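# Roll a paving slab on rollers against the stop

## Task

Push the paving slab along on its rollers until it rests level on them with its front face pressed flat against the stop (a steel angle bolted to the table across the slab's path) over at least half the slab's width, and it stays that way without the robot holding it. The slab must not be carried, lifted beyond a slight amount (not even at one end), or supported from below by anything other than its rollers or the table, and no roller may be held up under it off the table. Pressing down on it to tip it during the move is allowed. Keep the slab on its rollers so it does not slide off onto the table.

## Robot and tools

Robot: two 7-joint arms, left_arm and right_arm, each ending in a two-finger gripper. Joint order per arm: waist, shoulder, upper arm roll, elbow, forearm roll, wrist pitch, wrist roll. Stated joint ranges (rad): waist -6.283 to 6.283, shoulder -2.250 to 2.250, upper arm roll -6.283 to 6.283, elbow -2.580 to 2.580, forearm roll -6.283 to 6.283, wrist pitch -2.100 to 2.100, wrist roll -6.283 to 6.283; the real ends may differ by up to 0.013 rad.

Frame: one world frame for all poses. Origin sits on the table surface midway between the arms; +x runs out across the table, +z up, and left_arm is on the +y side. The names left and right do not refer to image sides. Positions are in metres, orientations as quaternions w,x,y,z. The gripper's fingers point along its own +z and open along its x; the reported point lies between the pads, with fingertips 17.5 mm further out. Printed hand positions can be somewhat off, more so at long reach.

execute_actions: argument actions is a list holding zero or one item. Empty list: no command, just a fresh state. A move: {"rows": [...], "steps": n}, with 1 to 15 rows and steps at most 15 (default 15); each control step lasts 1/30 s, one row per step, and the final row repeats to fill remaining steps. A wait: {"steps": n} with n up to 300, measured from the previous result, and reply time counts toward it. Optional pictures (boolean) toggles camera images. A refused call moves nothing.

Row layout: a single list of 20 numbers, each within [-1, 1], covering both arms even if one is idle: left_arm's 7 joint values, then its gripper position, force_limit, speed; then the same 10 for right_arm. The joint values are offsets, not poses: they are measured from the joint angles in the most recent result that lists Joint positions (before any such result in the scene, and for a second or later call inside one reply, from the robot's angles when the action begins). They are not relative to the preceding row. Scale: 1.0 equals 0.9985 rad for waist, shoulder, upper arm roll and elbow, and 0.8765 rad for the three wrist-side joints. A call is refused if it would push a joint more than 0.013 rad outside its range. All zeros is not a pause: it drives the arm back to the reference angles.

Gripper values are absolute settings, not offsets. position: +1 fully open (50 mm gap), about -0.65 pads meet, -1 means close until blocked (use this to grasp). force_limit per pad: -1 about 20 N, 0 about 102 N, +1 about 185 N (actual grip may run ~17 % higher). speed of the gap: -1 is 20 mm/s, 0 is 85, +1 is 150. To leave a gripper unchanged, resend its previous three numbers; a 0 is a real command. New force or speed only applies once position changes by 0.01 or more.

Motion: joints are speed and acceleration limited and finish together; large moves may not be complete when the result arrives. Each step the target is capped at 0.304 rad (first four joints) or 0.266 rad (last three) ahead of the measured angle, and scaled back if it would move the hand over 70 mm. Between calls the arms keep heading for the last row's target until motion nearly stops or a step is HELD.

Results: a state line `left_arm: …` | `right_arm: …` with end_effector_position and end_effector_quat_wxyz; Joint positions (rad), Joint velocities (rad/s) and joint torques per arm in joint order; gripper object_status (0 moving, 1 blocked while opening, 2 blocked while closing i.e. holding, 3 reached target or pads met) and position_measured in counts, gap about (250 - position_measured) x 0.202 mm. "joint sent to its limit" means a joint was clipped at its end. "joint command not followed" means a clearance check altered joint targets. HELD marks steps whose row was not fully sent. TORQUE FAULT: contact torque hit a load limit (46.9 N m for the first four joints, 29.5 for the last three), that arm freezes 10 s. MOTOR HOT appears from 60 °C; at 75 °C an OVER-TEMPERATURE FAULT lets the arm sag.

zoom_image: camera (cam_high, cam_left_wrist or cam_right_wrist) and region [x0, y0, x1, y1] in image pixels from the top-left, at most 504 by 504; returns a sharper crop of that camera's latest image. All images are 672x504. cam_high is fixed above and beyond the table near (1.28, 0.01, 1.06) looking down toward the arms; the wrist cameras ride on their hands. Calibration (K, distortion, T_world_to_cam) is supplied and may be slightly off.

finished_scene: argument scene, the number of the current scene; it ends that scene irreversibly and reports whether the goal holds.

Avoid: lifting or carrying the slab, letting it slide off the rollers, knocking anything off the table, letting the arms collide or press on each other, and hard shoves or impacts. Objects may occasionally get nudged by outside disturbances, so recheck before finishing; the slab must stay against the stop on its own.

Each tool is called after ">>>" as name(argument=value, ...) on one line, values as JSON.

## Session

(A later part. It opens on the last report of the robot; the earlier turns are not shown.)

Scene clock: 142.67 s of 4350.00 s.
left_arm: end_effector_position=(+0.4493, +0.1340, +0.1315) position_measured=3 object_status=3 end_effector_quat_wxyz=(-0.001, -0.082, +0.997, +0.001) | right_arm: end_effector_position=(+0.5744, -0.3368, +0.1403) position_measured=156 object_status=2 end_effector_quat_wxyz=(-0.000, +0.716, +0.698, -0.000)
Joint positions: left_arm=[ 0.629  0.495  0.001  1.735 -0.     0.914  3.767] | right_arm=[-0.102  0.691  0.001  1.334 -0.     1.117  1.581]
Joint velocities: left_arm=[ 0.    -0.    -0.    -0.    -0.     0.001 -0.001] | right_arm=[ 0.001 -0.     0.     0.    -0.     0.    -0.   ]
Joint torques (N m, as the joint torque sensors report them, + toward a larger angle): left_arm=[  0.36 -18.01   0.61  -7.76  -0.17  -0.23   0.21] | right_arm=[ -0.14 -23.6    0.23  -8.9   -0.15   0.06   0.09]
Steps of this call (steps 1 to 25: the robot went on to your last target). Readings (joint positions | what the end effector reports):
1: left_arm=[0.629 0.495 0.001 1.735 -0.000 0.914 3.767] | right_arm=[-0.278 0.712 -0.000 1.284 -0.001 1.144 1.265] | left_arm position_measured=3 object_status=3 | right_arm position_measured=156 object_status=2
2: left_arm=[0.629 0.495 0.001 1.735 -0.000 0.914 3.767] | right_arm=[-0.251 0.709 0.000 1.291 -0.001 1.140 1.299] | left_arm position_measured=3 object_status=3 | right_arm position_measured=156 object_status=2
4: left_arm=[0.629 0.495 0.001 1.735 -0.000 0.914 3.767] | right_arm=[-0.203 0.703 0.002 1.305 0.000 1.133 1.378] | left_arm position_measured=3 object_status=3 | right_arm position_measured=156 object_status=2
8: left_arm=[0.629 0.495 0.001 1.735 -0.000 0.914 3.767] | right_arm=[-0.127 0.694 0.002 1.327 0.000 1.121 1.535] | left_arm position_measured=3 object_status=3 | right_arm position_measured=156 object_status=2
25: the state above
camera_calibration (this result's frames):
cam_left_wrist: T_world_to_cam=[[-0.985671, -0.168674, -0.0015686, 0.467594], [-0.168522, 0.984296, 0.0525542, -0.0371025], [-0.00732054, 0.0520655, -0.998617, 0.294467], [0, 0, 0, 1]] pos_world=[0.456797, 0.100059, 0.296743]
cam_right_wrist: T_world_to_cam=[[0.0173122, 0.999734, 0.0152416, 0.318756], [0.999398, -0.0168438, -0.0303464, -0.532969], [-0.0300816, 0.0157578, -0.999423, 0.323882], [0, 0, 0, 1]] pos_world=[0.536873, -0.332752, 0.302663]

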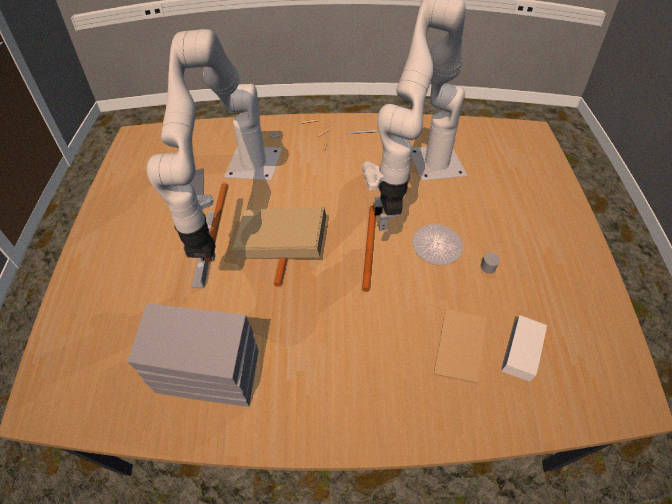

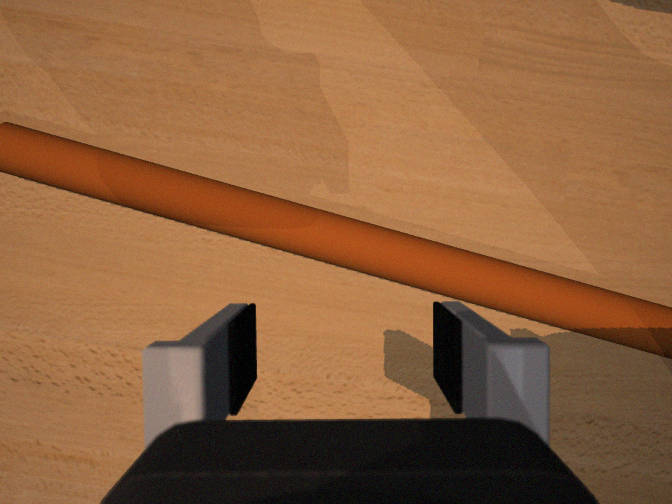

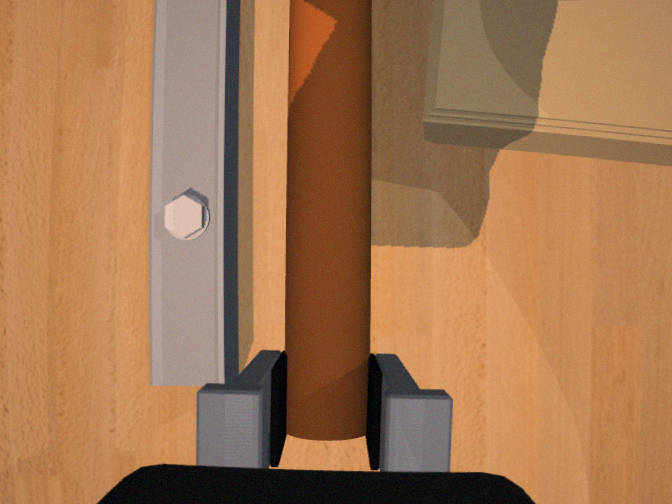

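>>> execute_actions(actions=[{"rows":[[0.1,0.06,0,-0.14,0,0.07,0.03,1,0,1,0,0.03,0,0.022,0,-0.06,0,-1,0.6,1],[0.2,0.14,0,-0.28,0,0.15,0.06,1,0,1,0,0.07,0,0.052,0,-0.14,0,-1,0.6,1],[0.319,0.239,0,-0.449,0,0.237,0.095,1,0,1,0,0.11,0,0.081,0,-0.22,0,-1,0.6,1],[0.319,0.239,0,-0.449,0,0.237,0.095,1,0,1,0,0.14,0,0.103,0,-0.278,0,-1,0.6,1],[0.319,0.239,0,-0.449,0,0.237,0.095,1,0,1,0,0.155,0,0.115,0,-0.308,0,-1,0.6,1]],"steps":15}], pictures=false)

>>> execute_actions(actions=[{"steps":15}])

Scene clock: 148.70 s of 4350.00 s.
left_arm: end_effector_position=(+0.4447, -0.0239, +0.1287) position_measured=3 object_status=3 end_effector_quat_wxyz=(-0.003, +0.015, +1.000, +0.003) | right_arm: end_effector_position=(+0.5747, -0.3368, +0.0256) position_measured=156 object_status=2 end_effector_quat_wxyz=(+0.001, +0.716, +0.698, +0.000)
Joint positions: left_arm=[ 0.894  0.693  0.     1.37  -0.     1.086  3.837] | right_arm=[-0.102  0.844  0.001  1.449 -0.     0.847  1.581]
Joint velocities: left_arm=[ 0.52   0.393  0.025 -0.848  0.012  0.35   0.143] | right_arm=[-0.     0.014  0.001 -0.004  0.    -0.002 -0.   ]
Joint torques (N m, as the joint torque sensors report them, + toward a larger angle): left_arm=[ -0.49 -23.36  -0.52  -7.88  -0.25   0.13   0.21] | right_arm=[  0.36 -24.85   0.52  -7.42  -0.24   0.17   0.08]
Steps of this call (steps 1 to 15: the robot went on to your last target; steps 16 to 90: nothing new was sent; then 2.53 s passed at rest; steps 91 to 105: all 15 steps of this action). Readings (joint positions | what the end effector reports):
91: left_arm=[0.630 0.495 0.000 1.734 -0.000 0.914 3.767] | right_arm=[-0.102 0.692 0.001 1.334 -0.000 1.116 1.581] | left_arm position_measured=3 object_status=3 | right_arm position_measured=156 object_status=2
92: left_arm=[0.635 0.499 -0.001 1.729 -0.001 0.917 3.768] | right_arm=[-0.102 0.698 0.001 1.337 -0.000 1.107 1.581] | left_arm position_measured=3 object_status=3 | right_arm position_measured=156 object_status=2
94: left_arm=[0.658 0.514 -0.002 1.702 -0.001 0.930 3.773] | right_arm=[-0.102 0.726 0.001 1.356 -0.000 1.060 1.581] | left_arm position_measured=3 object_status=3 | right_arm position_measured=156 object_status=2
98: left_arm=[0.753 0.585 -0.001 1.592 -0.001 0.990 3.798] | right_arm=[-0.102 0.811 0.001 1.421 -0.000 0.910 1.581] | left_arm position_measured=3 object_status=3 | right_arm position_measured=156 object_status=2
105: the state above

Scene clock: 149.20 s of 4350.00 s.
left_arm: end_effector_position=(+0.4379, -0.0594, +0.1299) position_measured=3 object_status=3 end_effector_quat_wxyz=(-0.000, +0.035, +0.999, -0.000) | right_arm: end_effector_position=(+0.5744, -0.3368, +0.0248) position_measured=156 object_status=2 end_effector_quat_wxyz=(+0.000, +0.716, +0.698, -0.000)
Joint positions: left_arm=[ 0.947  0.733  0.001  1.287 -0.     1.121  3.851] | right_arm=[-0.102  0.846  0.001  1.449 -0.     0.847  1.581]
Joint velocities: left_arm=[ 0.003  0.003 -0.001 -0.001  0.     0.    -0.001] | right_arm=[-0.     0.    -0.    -0.     0.     0.001 -0.   ]
Joint torques (N m, as the joint torque sensors report them, + toward a larger angle): left_arm=[ -0.14 -23.72   0.45  -8.91  -0.11  -0.23   0.09] | right_arm=[ -0.41 -24.45  -0.07  -7.4    0.02   0.23   0.17]
Steps of this call (steps 1 to 15: the robot went on to your last target). Readings (joint positions | what the end effector reports):
1: left_arm=[0.910 0.705 0.001 1.344 0.000 1.097 3.841] | right_arm=[-0.102 0.844 0.001 1.449 -0.000 0.847 1.581] | left_arm position_measured=3 object_status=3 | right_arm position_measured=156 object_status=2
2: left_arm=[0.923 0.715 0.002 1.323 0.000 1.106 3.845] | right_arm=[-0.102 0.845 0.001 1.449 -0.000 0.847 1.581] | left_arm position_measured=3 object_status=3 | right_arm position_measured=156 object_status=2
4: left_arm=[0.939 0.726 0.003 1.296 0.001 1.117 3.849] | right_arm=[-0.102 0.845 0.001 1.449 -0.000 0.847 1.581] | left_arm position_measured=3 object_status=3 | right_arm position_measured=156 object_status=2
8: left_arm=[0.945 0.731 0.001 1.288 -0.000 1.121 3.851] | right_arm=[-0.102 0.846 0.001 1.449 -0.000 0.847 1.581] | left_arm position_measured=3 object_status=3 | right_arm position_measured=156 object_status=2
15: the state above
camera_calibration (this result's frames):
cam_left_wrist: T_world_to_cam=[[-0.997859, 0.0653224, -0.00325616, 0.44322], [0.0650709, 0.996568, 0.0511725, 0.0500974], [0.00658769, 0.0508511, -0.998685, 0.296701], [0, 0, 0, 1]] pos_world=[0.437057, -0.0939652, 0.29519]
cam_right_wrist: T_world_to_cam=[[0.0173373, 0.999736, 0.0151099, 0.320557], [0.999408, -0.0168787, -0.0299682, -0.536484], [-0.0297053, 0.0156205, -0.999437, 0.208207], [0, 0, 0, 1]] pos_world=[0.536794, -0.332779, 0.187169]

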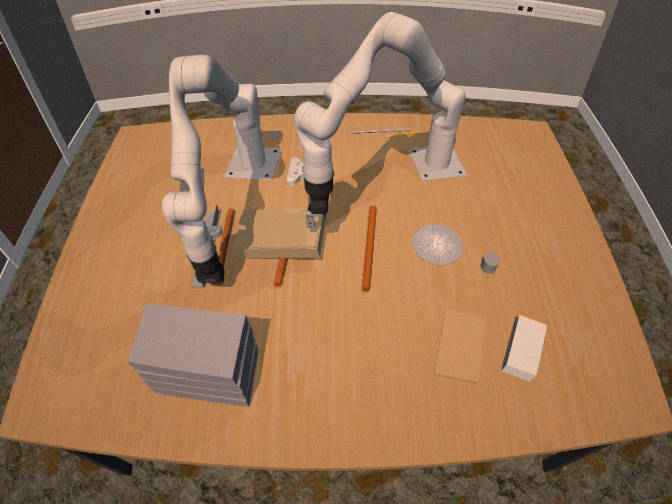

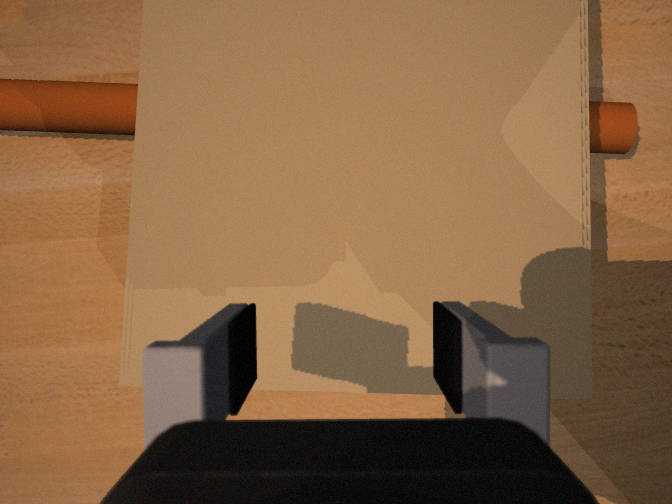

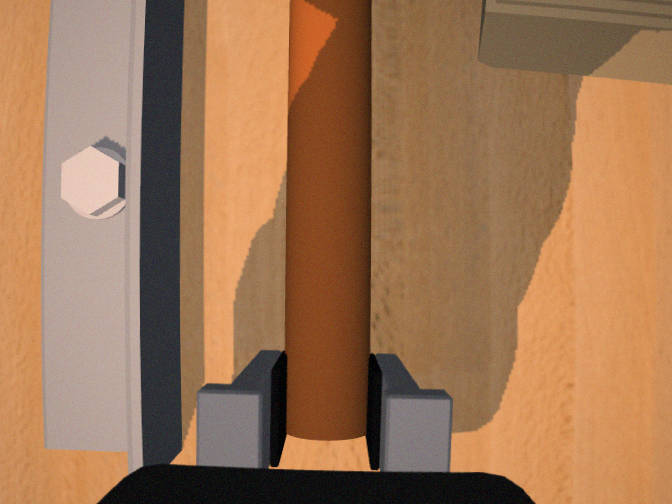

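>>> execute_actions(actions=[{"rows":[[0,0.01,0,0.01,0,-0.023,0,1,0,1,0,0,0,0,0,0,0,-1,0.6,1],[0,0.02,0,0.02,0,-0.046,0,1,0,1,0,0,0,0,0,0,0,-1,0.6,1],[0,0.03,0,0.03,0,-0.068,0,1,0,1,0,0,0,0,0,0,0,-1,0.6,1],[0,0.037,0,0.038,0,-0.085,0,1,0,1,0,0,0,0,0,0,0,-1,0.6,1],[0,0.041,0,0.042,0,-0.095,0,1,0,1,0,0,0,0,0,0,0,-1,0.6,1],[0,0.043,0,0.044,0,-0.099,0,1,0,1,0,0,0,0,0,0,0,-1,0.6,1],[0,0.045,0,0.045,0,-0.103,0,1,0,1,0,0,0,0,0,0,0,-1,0.6,1],[0,0.047,0,0.047,0,-0.107,0,1,0,1,0,0,0,0,0,0,0,-1,0.6,1],[0,0.049,0,0.049,0,-0.111,0,1,0,1,0,0,0,0,0,0,0,-1,0.6,1],[0,0.051,0,0.05,0,-0.115,0,1,0,1,0,0,0,0,0,0,0,-1,0.6,1],[0,0.053,0,0.052,0,-0.119,0,1,0,1,0,0,0,0,0,0,0,-1,0.6,1],[0,0.055,0,0.054,0,-0.123,0,1,0,1,0,0,0,0,0,0,0,-1,0.6,1],[0,0.057,0,0.055,0,-0.128,0,1,0,1,0,0,0,0,0,0,0,-1,0.6,1],[0,0.059,0,0.057,0,-0.132,0,1,0,1,0,0,0,0,0,0,0,-1,0.6,1]],"steps":15}])

Scene clock: 156.30 s of 4350.00 s.
left_arm: end_effector_position=(+0.4386, -0.0645, +0.0882) position_measured=3 object_status=3 end_effector_quat_wxyz=(+0.003, +0.037, +0.999, -0.006) | right_arm: end_effector_position=(+0.5744, -0.3368, +0.0248) position_measured=156 object_status=2 end_effector_quat_wxyz=(+0.000, +0.716, +0.698, -0.000)
Joint positions: left_arm=[0.949 0.783 0.003 1.338 0.002 1.008 3.851] | right_arm=[-0.102  0.846  0.001  1.449 -0.     0.847  1.581]
Joint velocities: left_arm=[-0.002  0.035 -0.008  0.041 -0.005 -0.066  0.001] | right_arm=[ 0. -0.  0.  0.  0.  0. -0.]
Joint torques (N m, as the joint torque sensors report them, + toward a larger angle): left_arm=[ -0.89 -17.93  -0.91  -5.39  -1.12  -0.14   0.25] | right_arm=[  0.01 -24.49   0.06  -7.36  -0.14   0.04   0.02]
Steps of this call (steps 1 to 15: the robot went on to your last target; steps 16 to 90: nothing new was sent; then 3.60 s passed at rest; steps 91 to 105: all 15 steps of this action). Readings (joint positions | what the end effector reports):
91: left_arm=[0.948 0.734 0.001 1.288 -0.000 1.120 3.851] | right_arm=[-0.102 0.846 0.001 1.449 -0.000 0.847 1.581] | left_arm position_measured=3 object_status=3 | right_arm position_measured=156 object_status=2
92: left_arm=[0.948 0.739 0.001 1.292 -0.000 1.111 3.851] | right_arm=[-0.102 0.846 0.001 1.449 -0.000 0.847 1.581] | left_arm position_measured=3 object_status=3 | right_arm position_measured=156 object_status=2
94: left_arm=[0.947 0.754 0.001 1.307 -0.000 1.081 3.851] | right_arm=[-0.102 0.846 0.001 1.449 -0.000 0.847 1.581] | left_arm position_measured=3 object_status=3 | right_arm position_measured=156 object_status=2
98: left_arm=[0.947 0.774 0.001 1.330 -0.000 1.035 3.850] | right_arm=[-0.102 0.846 0.001 1.449 -0.000 0.847 1.581] | left_arm position_measured=3 object_status=3 | right_arm position_measured=156 object_status=2
105: the state above
camera_calibration (this result's frames):
cam_left_wrist: T_world_to_cam=[[-0.997649, 0.0677331, -0.0104354, 0.444742], [0.0672669, 0.996935, 0.0399396, 0.0573335], [0.0131086, 0.0391437, -0.999148, 0.251656], [0, 0, 0, 1]] pos_world=[0.436541, -0.0971323, 0.253793]
cam_right_wrist: T_world_to_cam=[[0.0173676, 0.999735, 0.0151116, 0.320544], [0.999408, -0.016909, -0.0299621, -0.536497], [-0.0296986, 0.015623, -0.999437, 0.208205], [0, 0, 0, 1]] pos_world=[0.536795, -0.332783, 0.18717]

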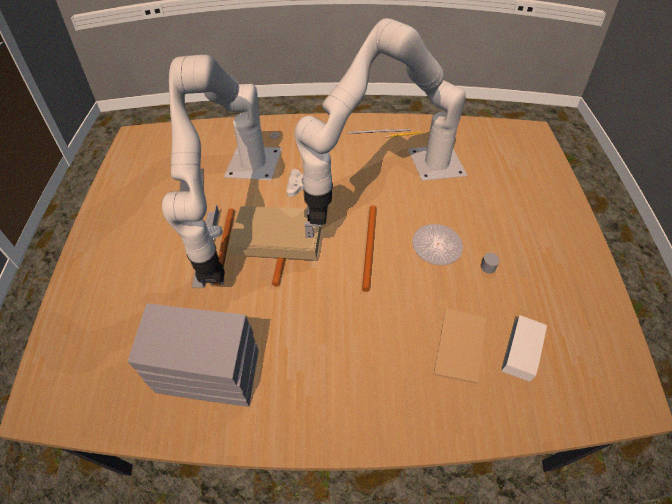

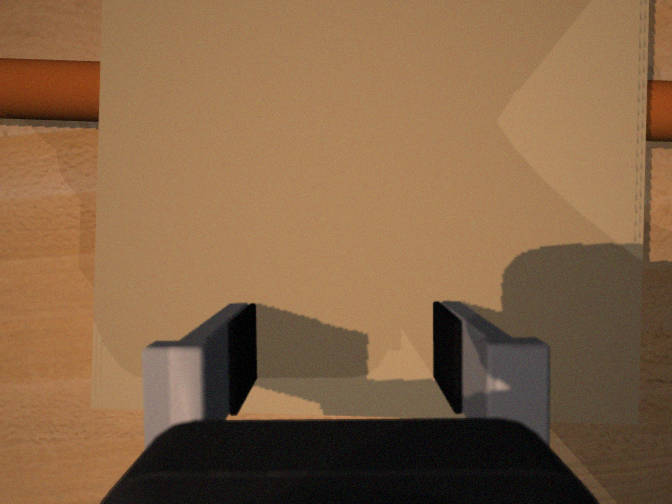

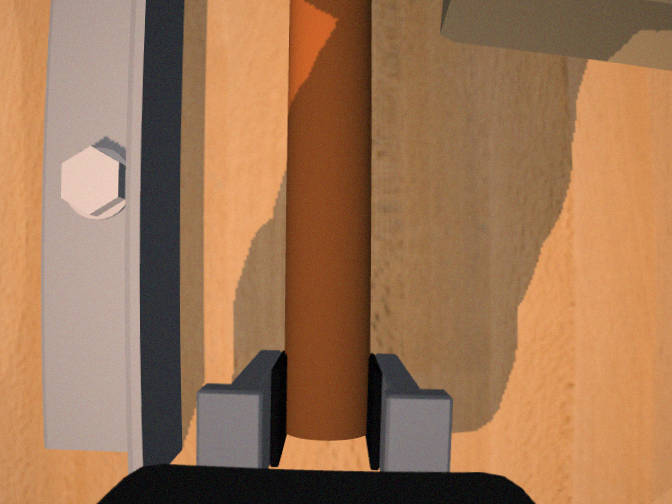

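>>> execute_actions(actions=[{"steps":10}])

>>> zoom_image(camera="cam_high", region=[190, 190, 350, 300])

Scene clock: 157.33 s of 4350.00 s.
left_arm: end_effector_position=(+0.4387, -0.0630, +0.0868) position_measured=3 object_status=3 end_effector_quat_wxyz=(+0.003, +0.036, +0.999, -0.004) | right_arm: end_effector_position=(+0.5744, -0.3368, +0.0248) position_measured=156 object_status=2 end_effector_quat_wxyz=(+0.000, +0.716, +0.698, -0.000)
Joint positions: left_arm=[0.948 0.784 0.002 1.341 0.001 1.007 3.851] | right_arm=[-0.102  0.846  0.001  1.449 -0.     0.847  1.581]
Joint velocities: left_arm=[ 0.  0.  0. -0.  0. -0. -0.] | right_arm=[-0.  0. -0.  0. -0. -0. -0.]
Joint torques (N m, as the joint torque sensors report them, + toward a larger angle): left_arm=[ -0.65 -17.4   -0.42  -6.05  -0.87  -0.71   0.09] | right_arm=[ -0.01 -24.61   0.38  -7.32  -0.1    0.07   0.01]
Steps of this call (steps 1 to 15: the robot went on to your last target; steps 16 to 31: nothing new was sent). Readings (joint positions | what the end effector reports):
1: left_arm=[0.949 0.784 0.003 1.340 0.002 1.006 3.851] | right_arm=[-0.102 0.846 0.001 1.449 -0.000 0.847 1.581] | left_arm position_measured=3 object_status=3 | right_arm position_measured=156 object_status=2
2: left_arm=[0.949 0.784 0.003 1.340 0.001 1.006 3.851] | right_arm=[-0.102 0.846 0.001 1.449 -0.000 0.847 1.581] | left_arm position_measured=3 object_status=3 | right_arm position_measured=156 object_status=2
4: left_arm=[0.949 0.784 0.002 1.341 0.001 1.006 3.851] | right_arm=[-0.102 0.846 0.001 1.449 -0.000 0.847 1.581] | left_arm position_measured=3 object_status=3 | right_arm position_measured=156 object_status=2
8: left_arm=[0.948 0.784 0.002 1.341 0.001 1.007 3.851] | right_arm=[-0.102 0.846 0.001 1.449 -0.000 0.847 1.581] | left_arm position_measured=3 object_status=3 | right_arm position_measured=156 object_status=2
31: the state above
All arms were judged still, so your last target was given up. Only a new action makes them travel on or press farther. Fingers that are still opening or closing keep moving.
camera_calibration (this result's frames):
cam_left_wrist: T_world_to_cam=[[-0.997727, 0.0667102, -0.0095029, 0.444693], [0.0662497, 0.996897, 0.0425216, 0.0560291], [0.01231, 0.0417954, -0.99905, 0.250708], [0, 0, 0, 1]] pos_world=[0.436885, -0.0959993, 0.252314]
cam_right_wrist: T_world_to_cam=[[0.0173674, 0.999735, 0.015112, 0.320544], [0.999408, -0.0169088, -0.029962, -0.536496], [-0.0296985, 0.0156234, -0.999437, 0.208205], [0, 0, 0, 1]] pos_world=[0.536795, -0.332783, 0.18717]

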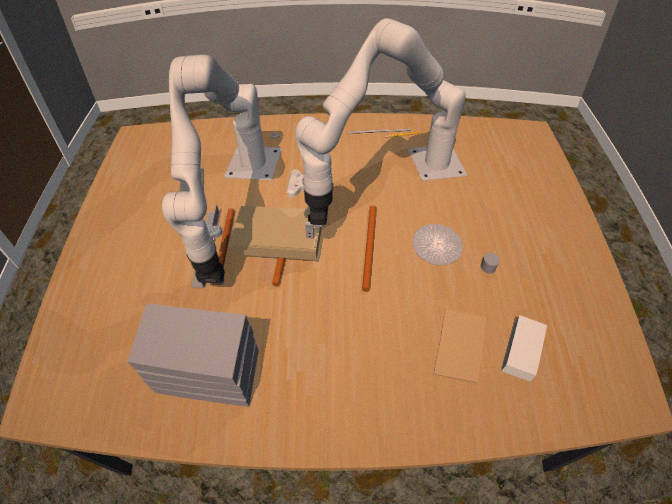

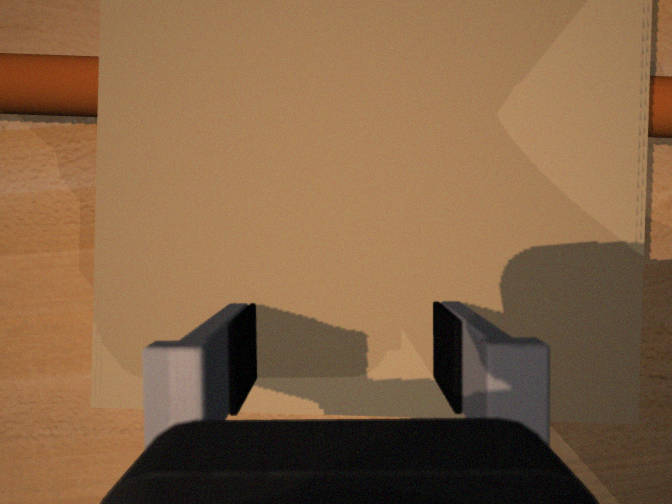

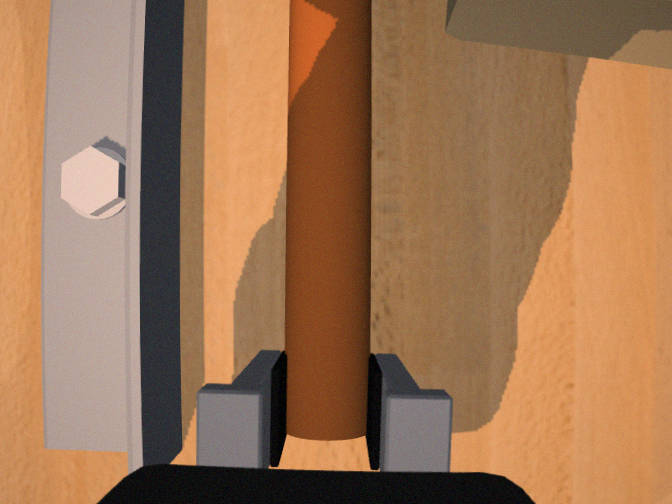

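Region (190, 190, 350, 300) of cam_high's 672x504 image, scaled by 3.150, with more detail than that image has; it fills the top 346 rows of this view, and the rest is white.

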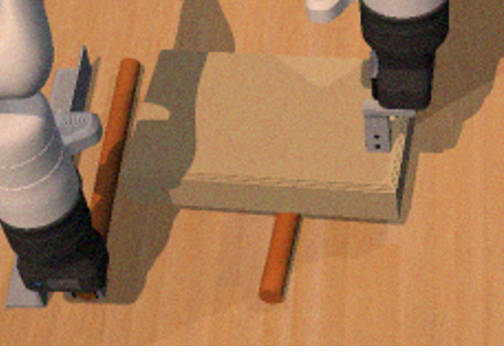

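>>> execute_actions(actions=[{"rows":[[0,0.008,-0.002,0.003,0,-0.002,0,1,0,1,0,0,0,0,0,0,0,-1,0.6,1],[0,0.009,-0.002,0.004,0,-0.004,0,1,0,1,0,0,0,0,0,0,0,-1,0.6,1],[0,0.01,-0.002,0.005,0,-0.006,0,1,0,1,0,0,0,0,0,0,0,-1,0.6,1],[0,0.011,-0.002,0.005,0,-0.008,0,1,0,1,0,0,0,0,0,0,0,-1,0.6,1],[0,0.012,-0.002,0.006,0,-0.01,0,1,0,1,0,0,0,0,0,0,0,-1,0.6,1],[0,0.013,-0.002,0.007,0,-0.012,0,1,0,1,0,0,0,0,0,0,0,-1,0.6,1],[0,0.015,-0.002,0.008,0,-0.015,0,1,0,1,0,0,0,0,0,0,0,-1,0.6,1]],"steps":15}])

>>> zoom_image(camera="cam_high", region=[190, 190, 350, 300])

Scene clock: 160.57 s of 4350.00 s.
left_arm: end_effector_position=(+0.4386, -0.0642, +0.0832) position_measured=3 object_status=3 end_effector_quat_wxyz=(+0.003, +0.036, +0.999, -0.006) | right_arm: end_effector_position=(+0.5744, -0.3368, +0.0248) position_measured=156 object_status=2 end_effector_quat_wxyz=(+0.000, +0.716, +0.698, -0.000)
Joint positions: left_arm=[0.949 0.788 0.002 1.345 0.003 0.995 3.85 ] | right_arm=[-0.102  0.846  0.001  1.449 -0.     0.847  1.581]
Joint velocities: left_arm=[-0.    -0.    -0.001  0.     0.002  0.    -0.001] | right_arm=[ 0. -0.  0.  0. -0.  0. -0.]
Joint torques (N m, as the joint torque sensors report them, + toward a larger angle): left_arm=[ -0.48 -15.66  -0.73  -5.78  -0.95  -1.05   0.29] | right_arm=[ -0.03 -24.83   0.4   -7.37  -0.17   0.22   0.  ]
Steps of this call (steps 1 to 82: nothing new was sent; steps 83 to 97: all 15 steps of this action). Readings (joint positions | what the end effector reports):
83: left_arm=[0.949 0.784 0.002 1.341 0.001 1.006 3.850] | right_arm=[-0.102 0.846 0.001 1.449 -0.000 0.847 1.581] | left_arm position_measured=3 object_status=3 | right_arm position_measured=156 object_status=2
84: left_arm=[0.949 0.784 0.002 1.341 0.002 1.006 3.850] | right_arm=[-0.102 0.846 0.001 1.449 -0.000 0.847 1.581] | left_arm position_measured=3 object_status=3 | right_arm position_measured=156 object_status=2
86: left_arm=[0.949 0.785 0.002 1.342 0.002 1.003 3.850] | right_arm=[-0.102 0.846 0.001 1.449 -0.000 0.847 1.581] | left_arm position_measured=3 object_status=3 | right_arm position_measured=156 object_status=2
90: left_arm=[0.949 0.789 0.002 1.345 0.003 0.996 3.850] | right_arm=[-0.102 0.846 0.001 1.449 -0.000 0.847 1.581] | left_arm position_measured=3 object_status=3 | right_arm position_measured=156 object_status=2
97: the state above
camera_calibration (this result's frames):
cam_left_wrist: T_world_to_cam=[[-0.997709, 0.066797, -0.0106782, 0.444659], [0.0663264, 0.997012, 0.0396077, 0.0576692], [0.0132919, 0.0388088, -0.999158, 0.246546], [0, 0, 0, 1]] pos_world=[0.436539, -0.0967669, 0.248802]
cam_right_wrist: T_world_to_cam=[[0.0173974, 0.999734, 0.0151139, 0.320531], [0.999408, -0.0169388, -0.0299561, -0.536509], [-0.0296921, 0.0156262, -0.999437, 0.208204], [0, 0, 0, 1]] pos_world=[0.536797, -0.332787, 0.18717]

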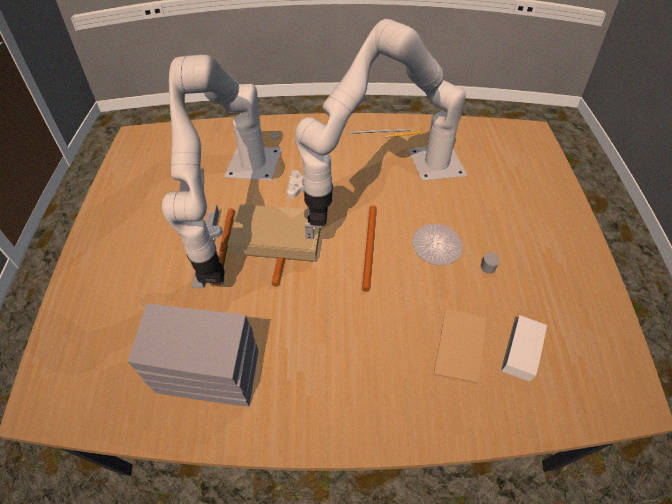

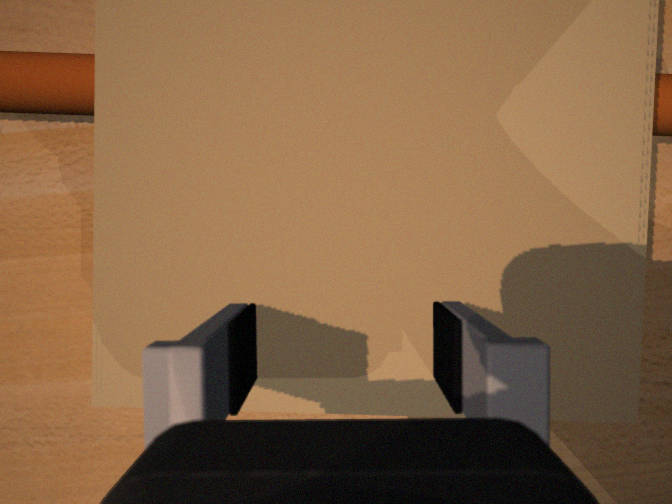

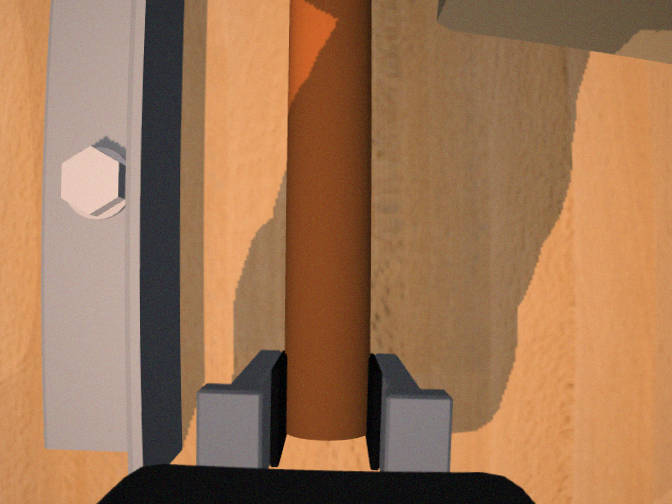

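Region (190, 190, 350, 300) of cam_high's 672x504 image, scaled by 3.150, with more detail than that image has; it fills the top 346 rows of this view, and the rest is white.

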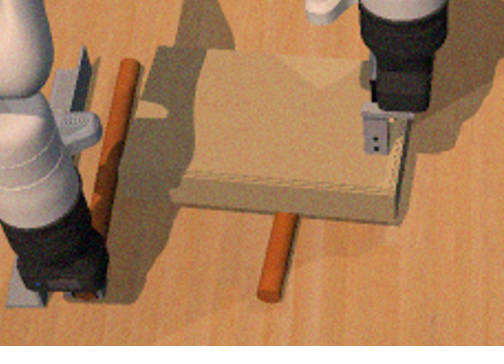

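>>> execute_actions(actions=[{"rows":[[0,0.011,-0.002,0.004,-0.003,-0.001,0,1,0,1,-0.006,0,0,0,0,0,-0.006,-1,0.6,1],[0,0.011,-0.002,0.004,-0.003,-0.001,0,1,0,1,-0.012,0,0,0,0,0,-0.012,-1,0.6,1],[0,0.011,-0.002,0.004,-0.003,-0.001,0,1,0,1,-0.018,0,0,0,0,0,-0.018,-1,0.6,1],[0,0.011,-0.002,0.004,-0.003,-0.001,0,1,0,1,-0.025,0,0,0,0,0,-0.024,-1,0.6,1],[0,0.011,-0.002,0.004,-0.003,-0.001,0,1,0,1,-0.031,0,0,0,0,0,-0.03,-1,0.6,1],[0,0.011,-0.002,0.004,-0.003,-0.001,0,1,0,1,-0.037,0,0,0,0,0,-0.036,-1,0.6,1],[0,0.011,-0.002,0.004,-0.003,-0.001,0,1,0,1,-0.043,0,0,0,0,0,-0.042,-1,0.6,1],[0,0.011,-0.002,0.004,-0.003,-0.001,0,1,0,1,-0.049,0,0,0,0,0,-0.048,-1,0.6,1],[0,0.011,-0.002,0.004,-0.003,-0.001,0,1,0,1,-0.055,0,0,0,0,0,-0.054,-1,0.6,1],[0,0.011,-0.002,0.004,-0.003,-0.001,0,1,0,1,-0.061,0,0,0,0,0,-0.06,-1,0.6,1],[0,0.011,-0.002,0.004,-0.003,-0.001,0,1,0,1,-0.068,0,0,0,0,0,-0.066,-1,0.6,1],[0,0.011,-0.002,0.004,-0.003,-0.001,0,1,0,1,-0.074,0,0,0,0,0,-0.072,-1,0.6,1],[0,0.011,-0.002,0.004,-0.003,-0.001,0,1,0,1,-0.08,0,0,0,0,0,-0.078,-1,0.6,1],[0,0.011,-0.002,0.004,-0.003,-0.001,0,1,0,1,-0.086,0,0,0,0,0,-0.083,-1,0.6,1]],"steps":15}])

Scene clock: 167.13 s of 4350.00 s.
left_arm: end_effector_position=(+0.4385, -0.0642, +0.0832) position_measured=3 object_status=3 end_effector_quat_wxyz=(+0.004, +0.037, +0.999, -0.006) | right_arm: end_effector_position=(+0.5762, -0.2930, +0.0248) position_measured=156 object_status=2 end_effector_quat_wxyz=(+0.000, +0.712, +0.702, -0.000)
Joint positions: left_arm=[0.95  0.788 0.002 1.345 0.002 0.995 3.85 ] | right_arm=[-0.182  0.846  0.001  1.449 -0.     0.847  1.513]
Joint velocities: left_arm=[-0.     0.    -0.    -0.    -0.     0.    -0.001] | right_arm=[-0.131 -0.    -0.02  -0.    -0.009 -0.    -0.12 ]
Joint torques (N m, as the joint torque sensors report them, + toward a larger angle): left_arm=[ -0.4  -15.39  -0.61  -5.16  -0.83  -0.74   0.15] | right_arm=[  0.63 -24.35   1.02  -7.13   0.09   0.18   0.2 ]
Steps of this call (steps 1 to 15: the robot went on to your last target; steps 16 to 90: nothing new was sent; then 3.07 s passed at rest; steps 91 to 105: all 15 steps of this action). Readings (joint positions | what the end effector reports):
91: left_arm=[0.950 0.788 0.002 1.345 0.003 0.995 3.850] | right_arm=[-0.103 0.846 0.001 1.449 -0.000 0.847 1.581] | left_arm position_measured=3 object_status=3 | right_arm position_measured=156 object_status=2
92: left_arm=[0.950 0.788 0.002 1.345 0.002 0.995 3.850] | right_arm=[-0.107 0.846 0.002 1.449 0.000 0.847 1.578] | left_arm position_measured=3 object_status=3 | right_arm position_measured=156 object_status=2
94: left_arm=[0.950 0.788 0.002 1.345 0.002 0.995 3.850] | right_arm=[-0.117 0.846 0.002 1.449 -0.000 0.847 1.570] | left_arm position_measured=3 object_status=3 | right_arm position_measured=156 object_status=2
98: left_arm=[0.950 0.788 0.002 1.345 0.002 0.995 3.850] | right_arm=[-0.140 0.846 0.001 1.449 -0.000 0.847 1.549] | left_arm position_measured=3 object_status=3 | right_arm position_measured=156 object_status=2
105: the state above
camera_calibration (this result's frames):
cam_left_wrist: T_world_to_cam=[[-0.997626, 0.0679234, -0.0113179, 0.444703], [0.0674168, 0.996909, 0.0403491, 0.0571406], [0.0140236, 0.0394903, -0.999122, 0.246324], [0, 0, 0, 1]] pos_world=[0.436341, -0.0968971, 0.248835]
cam_right_wrist: T_world_to_cam=[[0.00571801, 0.999866, 0.0153134, 0.283425], [0.999539, -0.00525827, -0.0298958, -0.534268], [-0.0298113, 0.0154773, -0.999436, 0.207602], [0, 0, 0, 1]] pos_world=[0.53859, -0.289409, 0.187172]

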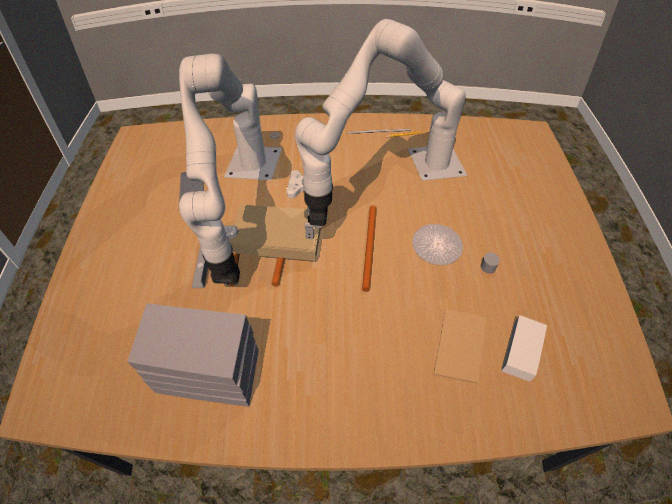

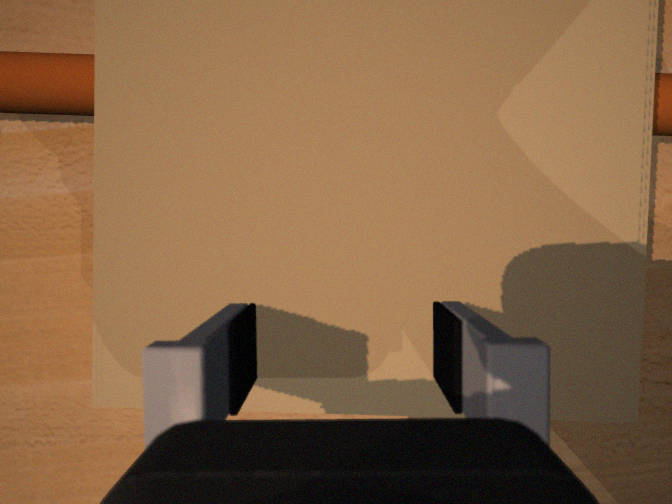

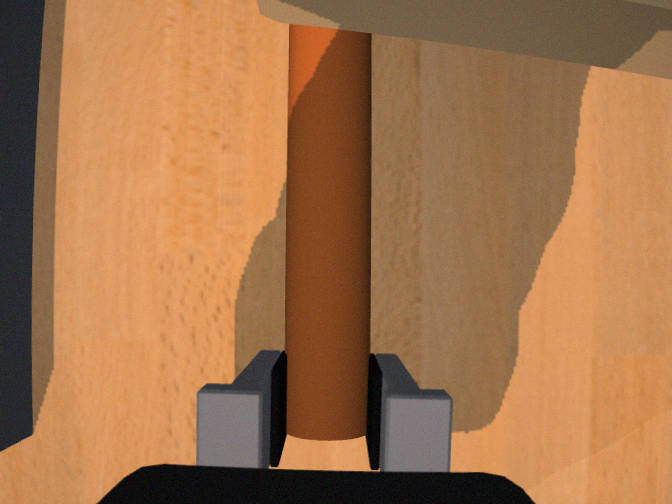

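>>> execute_actions(actions=[{"rows":[[0,0.011,-0.002,0.004,-0.002,-0.001,0,1,0,1,-0.012,0,0,0,0,0,-0.011,-1,0.6,1],[0,0.011,-0.002,0.004,-0.002,-0.001,0,1,0,1,-0.018,0,0,0,0,0,-0.017,-1,0.6,1],[0,0.011,-0.002,0.004,-0.002,-0.001,0,1,0,1,-0.024,0,0,0,0,0,-0.023,-1,0.6,1],[0,0.011,-0.002,0.004,-0.002,-0.001,0,1,0,1,-0.03,0,0,0,0,0,-0.029,-1,0.6,1],[0,0.011,-0.002,0.004,-0.002,-0.001,0,1,0,1,-0.036,0,0,0,0,0,-0.034,-1,0.6,1],[0,0.011,-0.002,0.004,-0.002,-0.001,0,1,0,1,-0.042,0,0,0,0,0,-0.04,-1,0.6,1],[0,0.011,-0.002,0.004,-0.002,-0.001,0,1,0,1,-0.048,0,0,0,0,0,-0.046,-1,0.6,1],[0,0.011,-0.002,0.004,-0.002,-0.001,0,1,0,1,-0.054,0,0,0,0,0,-0.052,-1,0.6,1],[0,0.011,-0.002,0.004,-0.002,-0.001,0,1,0,1,-0.06,0,0,0,0,0,-0.058,-1,0.6,1],[0,0.011,-0.002,0.004,-0.002,-0.001,0,1,0,1,-0.066,0,0,0,0,0,-0.063,-1,0.6,1],[0,0.011,-0.002,0.004,-0.002,-0.001,0,1,0,1,-0.072,0,0,0,0,0,-0.069,-1,0.6,1],[0,0.011,-0.002,0.004,-0.002,-0.001,0,1,0,1,-0.079,0,0,0,0,0,-0.075,-1,0.6,1]],"steps":15}])

Scene clock: 171.80 s of 4350.00 s.
left_arm: end_effector_position=(+0.4385, -0.0643, +0.0833) position_measured=3 object_status=3 end_effector_quat_wxyz=(+0.004, +0.037, +0.999, -0.005) | right_arm: end_effector_position=(+0.5746, -0.2498, +0.0248) position_measured=156 object_status=2 end_effector_quat_wxyz=(-0.001, +0.708, +0.706, +0.001)
Joint positions: left_arm=[0.951 0.788 0.001 1.345 0.002 0.995 3.85 ] | right_arm=[-0.259  0.846 -0.001  1.449 -0.001  0.847  1.448]
Joint velocities: left_arm=[-0.    -0.     0.    -0.     0.     0.    -0.001] | right_arm=[-0.02   0.    -0.004  0.     0.001 -0.001 -0.018]
Joint torques (N m, as the joint torque sensors report them, + toward a larger angle): left_arm=[ -0.28 -15.4   -0.64  -5.08  -0.9   -0.88   0.14] | right_arm=[  2.22 -24.73   1.31  -7.28   0.43   0.18   0.12]
Steps of this call (steps 1 to 15: the robot went on to your last target; steps 16 to 90: nothing new was sent; then 1.17 s passed at rest; steps 91 to 105: all 15 steps of this action). Readings (joint positions | what the end effector reports):
91: left_arm=[0.951 0.788 0.002 1.345 0.002 0.995 3.850] | right_arm=[-0.189 0.846 0.001 1.449 -0.000 0.847 1.508] | left_arm position_measured=3 object_status=3 | right_arm position_measured=156 object_status=2
92: left_arm=[0.951 0.788 0.002 1.345 0.002 0.995 3.850] | right_arm=[-0.193 0.846 0.002 1.449 0.000 0.847 1.505] | left_arm position_measured=3 object_status=3 | right_arm position_measured=156 object_status=2
94: left_arm=[0.951 0.788 0.001 1.345 0.002 0.995 3.850] | right_arm=[-0.203 0.846 0.002 1.449 -0.000 0.847 1.497] | left_arm position_measured=3 object_status=3 | right_arm position_measured=156 object_status=2
98: left_arm=[0.951 0.788 0.001 1.345 0.002 0.995 3.850] | right_arm=[-0.225 0.846 0.001 1.449 -0.000 0.847 1.477] | left_arm position_measured=3 object_status=3 | right_arm position_measured=156 object_status=2
105: the state above
camera_calibration (this result's frames):
cam_left_wrist: T_world_to_cam=[[-0.997593, 0.0683524, -0.0116623, 0.444728], [0.0678272, 0.996867, 0.0406789, 0.0569869], [0.0144062, 0.0397899, -0.999104, 0.246227], [0, 0, 0, 1]] pos_world=[0.436245, -0.0970039, 0.248875]
cam_right_wrist: T_world_to_cam=[[-0.00651523, 0.999833, 0.0170735, 0.24728], [0.999526, 0.00702527, -0.0299854, -0.529323], [-0.0301003, 0.0168701, -0.999405, 0.207398], [0, 0, 0, 1]] pos_world=[0.536925, -0.247019, 0.187181]

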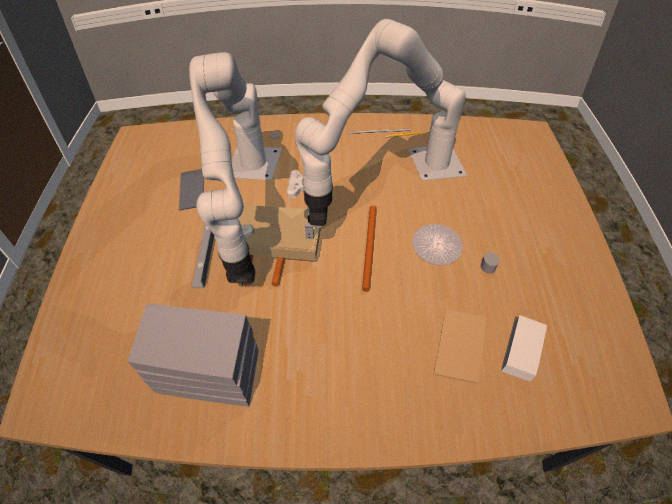

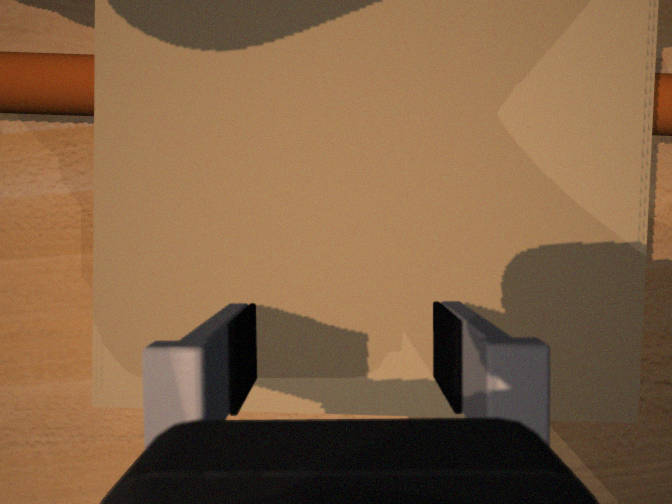

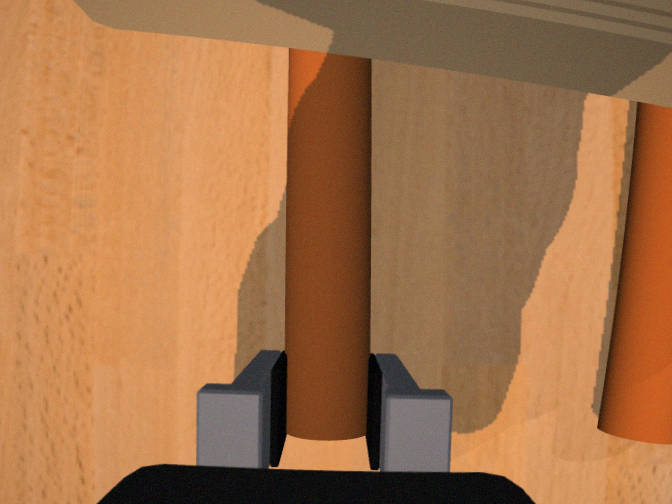

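>>> execute_actions(actions=[{"rows":[[0,0.006,0,0.002,0,0.002,0,1,0,1,0,0,0,0,0,0,0,-1,0.6,1],[0,0.001,0,-0.001,0,0.008,0,1,0,1,0,0,0,0,0,0,0,-1,0.6,1],[0,-0.005,0,-0.006,0,0.018,0,1,0,1,0,0,0,0,0,0,0,-1,0.6,1],[0,-0.012,0,-0.013,0,0.035,0,1,0,1,0,0,0,0,0,0,0,-1,0.6,1],[0,-0.025,0,-0.027,0,0.068,0,1,0,1,0,0,0,0,0,0,0,-1,0.6,1],[0,-0.04,0,-0.043,0,0.105,0,1,0,1,0,0,0,0,0,0,0,1,0,1],[0,-0.054,0,-0.059,0,0.145,0,1,0,1,0,0,0,0,0,0,0,1,0,1],[0,-0.054,0,-0.059,0,0.145,0,1,0,1,0,0,0,0,0,0,0,1,0,1],[0,-0.054,0,-0.059,0,0.145,0,1,0,1,0,0,0,0,0,0,0,1,0,1],[-0.03,-0.085,0,0,0,0.11,-0.02,1,0,1,0,0,0,0,0,0,0,1,0,1],[-0.058,-0.114,0,0.058,0,0.079,-0.04,1,0,1,0,0,0,0,0,0,0,1,0,1],[-0.058,-0.114,0,0.058,0,0.079,-0.04,1,0,1,0,0,0,0,0,0,0,1,0,1],[-0.058,-0.114,0,0.058,0,0.079,-0.04,1,0,1,0,-0.03,0,-0.022,0,0.06,0,1,0,1],[-0.058,-0.114,0,0.058,0,0.079,-0.04,1,0,1,0,-0.08,0,-0.06,0,0.16,0,1,0,1],[-0.058,-0.114,0,0.058,0,0.079,-0.04,1,0,1,0,-0.155,0,-0.115,0,0.308,0,1,0,1]],"steps":15}])

Scene clock: 179.77 s of 4350.00 s.
left_arm: end_effector_position=(+0.4451, -0.0409, +0.1407) position_measured=3 object_status=3 end_effector_quat_wxyz=(+0.007, +0.029, +1.000, -0.008) | right_arm: end_effector_position=(+0.5753, -0.2497, +0.0375) position_measured=3 object_status=0 end_effector_quat_wxyz=(-0.001, +0.708, +0.706, +0.001)
Joint positions: left_arm=[0.913 0.688 0.002 1.34  0.002 1.093 3.829] | right_arm=[-0.259  0.827 -0.001  1.438 -0.001  0.876  1.448]
Joint velocities: left_arm=[-0.241 -0.198 -0.044  0.677 -0.021 -0.333 -0.174] | right_arm=[ 0.    -0.427 -0.001 -0.281 -0.     0.696 -0.   ]
Joint torques (N m, as the joint torque sensors report them, + toward a larger angle): left_arm=[  2.05 -18.35   1.13  -6.22   0.24   0.24   0.05] | right_arm=[  0.01 -32.83  -0.14 -10.37  -0.07  -0.28   0.27]
Steps of this call (steps 1 to 15: the robot went on to your last target; steps 16 to 90: nothing new was sent; then 4.47 s passed at rest; steps 91 to 105: all 15 steps of this action). Readings (joint positions | what the end effector reports):
91: left_arm=[0.951 0.787 0.001 1.345 0.002 0.996 3.850] | right_arm=[-0.260 0.846 0.000 1.449 -0.001 0.847 1.447] | left_arm position_measured=3 object_status=3 | right_arm position_measured=156 object_status=2
92: left_arm=[0.951 0.786 0.002 1.344 0.002 0.997 3.850] | right_arm=[-0.259 0.846 -0.001 1.449 -0.001 0.847 1.447] | left_arm position_measured=3 object_status=3 | right_arm position_measured=156 object_status=2
94: left_arm=[0.951 0.781 0.002 1.341 0.002 1.007 3.850] | right_arm=[-0.259 0.848 -0.001 1.449 -0.001 0.845 1.447] | left_arm position_measured=3 object_status=3 | right_arm position_measured=156 object_status=2
98: left_arm=[0.951 0.752 0.001 1.307 0.002 1.078 3.850] | right_arm=[-0.259 0.847 -0.001 1.449 -0.001 0.847 1.448] | left_arm position_measured=3 object_status=3 | right_arm position_measured=89 object_status=0
105: the state above
camera_calibration (this result's frames):
cam_left_wrist: T_world_to_cam=[[-0.998514, 0.0517207, -0.0171657, 0.45089], [0.0510779, 0.998046, 0.0359804, 0.0390822], [0.0189931, 0.0350501, -0.999205, 0.300361], [0, 0, 0, 1]] pos_world=[0.442519, -0.0728539, 0.306456]
cam_right_wrist: T_world_to_cam=[[-0.00665305, 0.999831, 0.017163, 0.246985], [0.999523, 0.00716645, -0.0300276, -0.529614], [-0.0301455, 0.016955, -0.999402, 0.220153], [0, 0, 0, 1]] pos_world=[0.537641, -0.24688, 0.199879]

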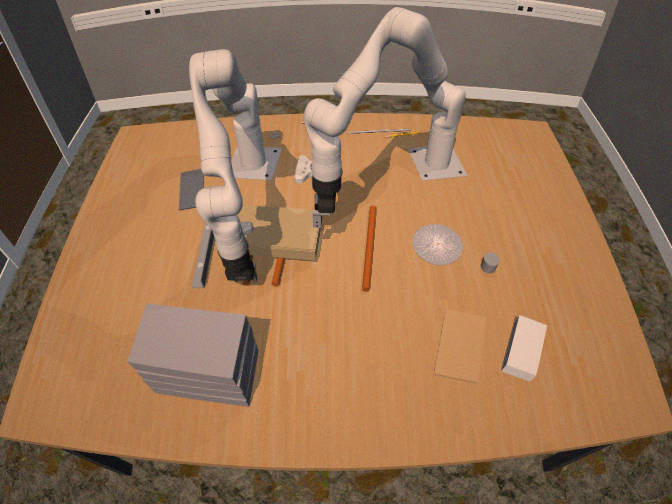

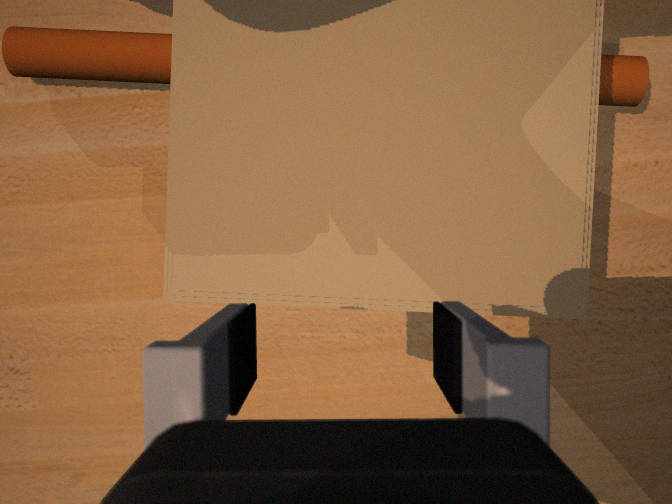

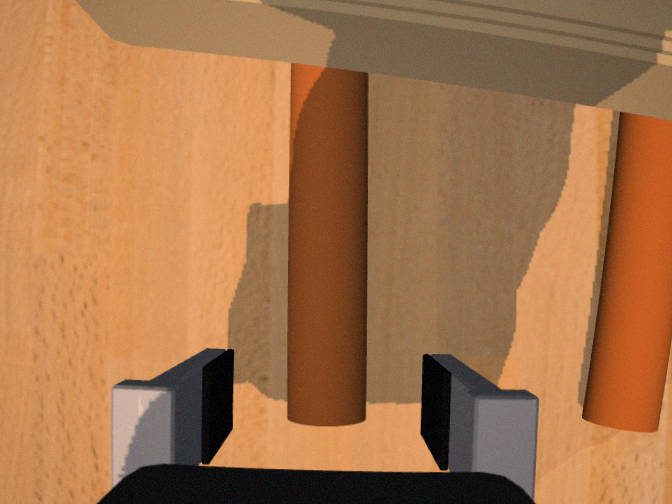

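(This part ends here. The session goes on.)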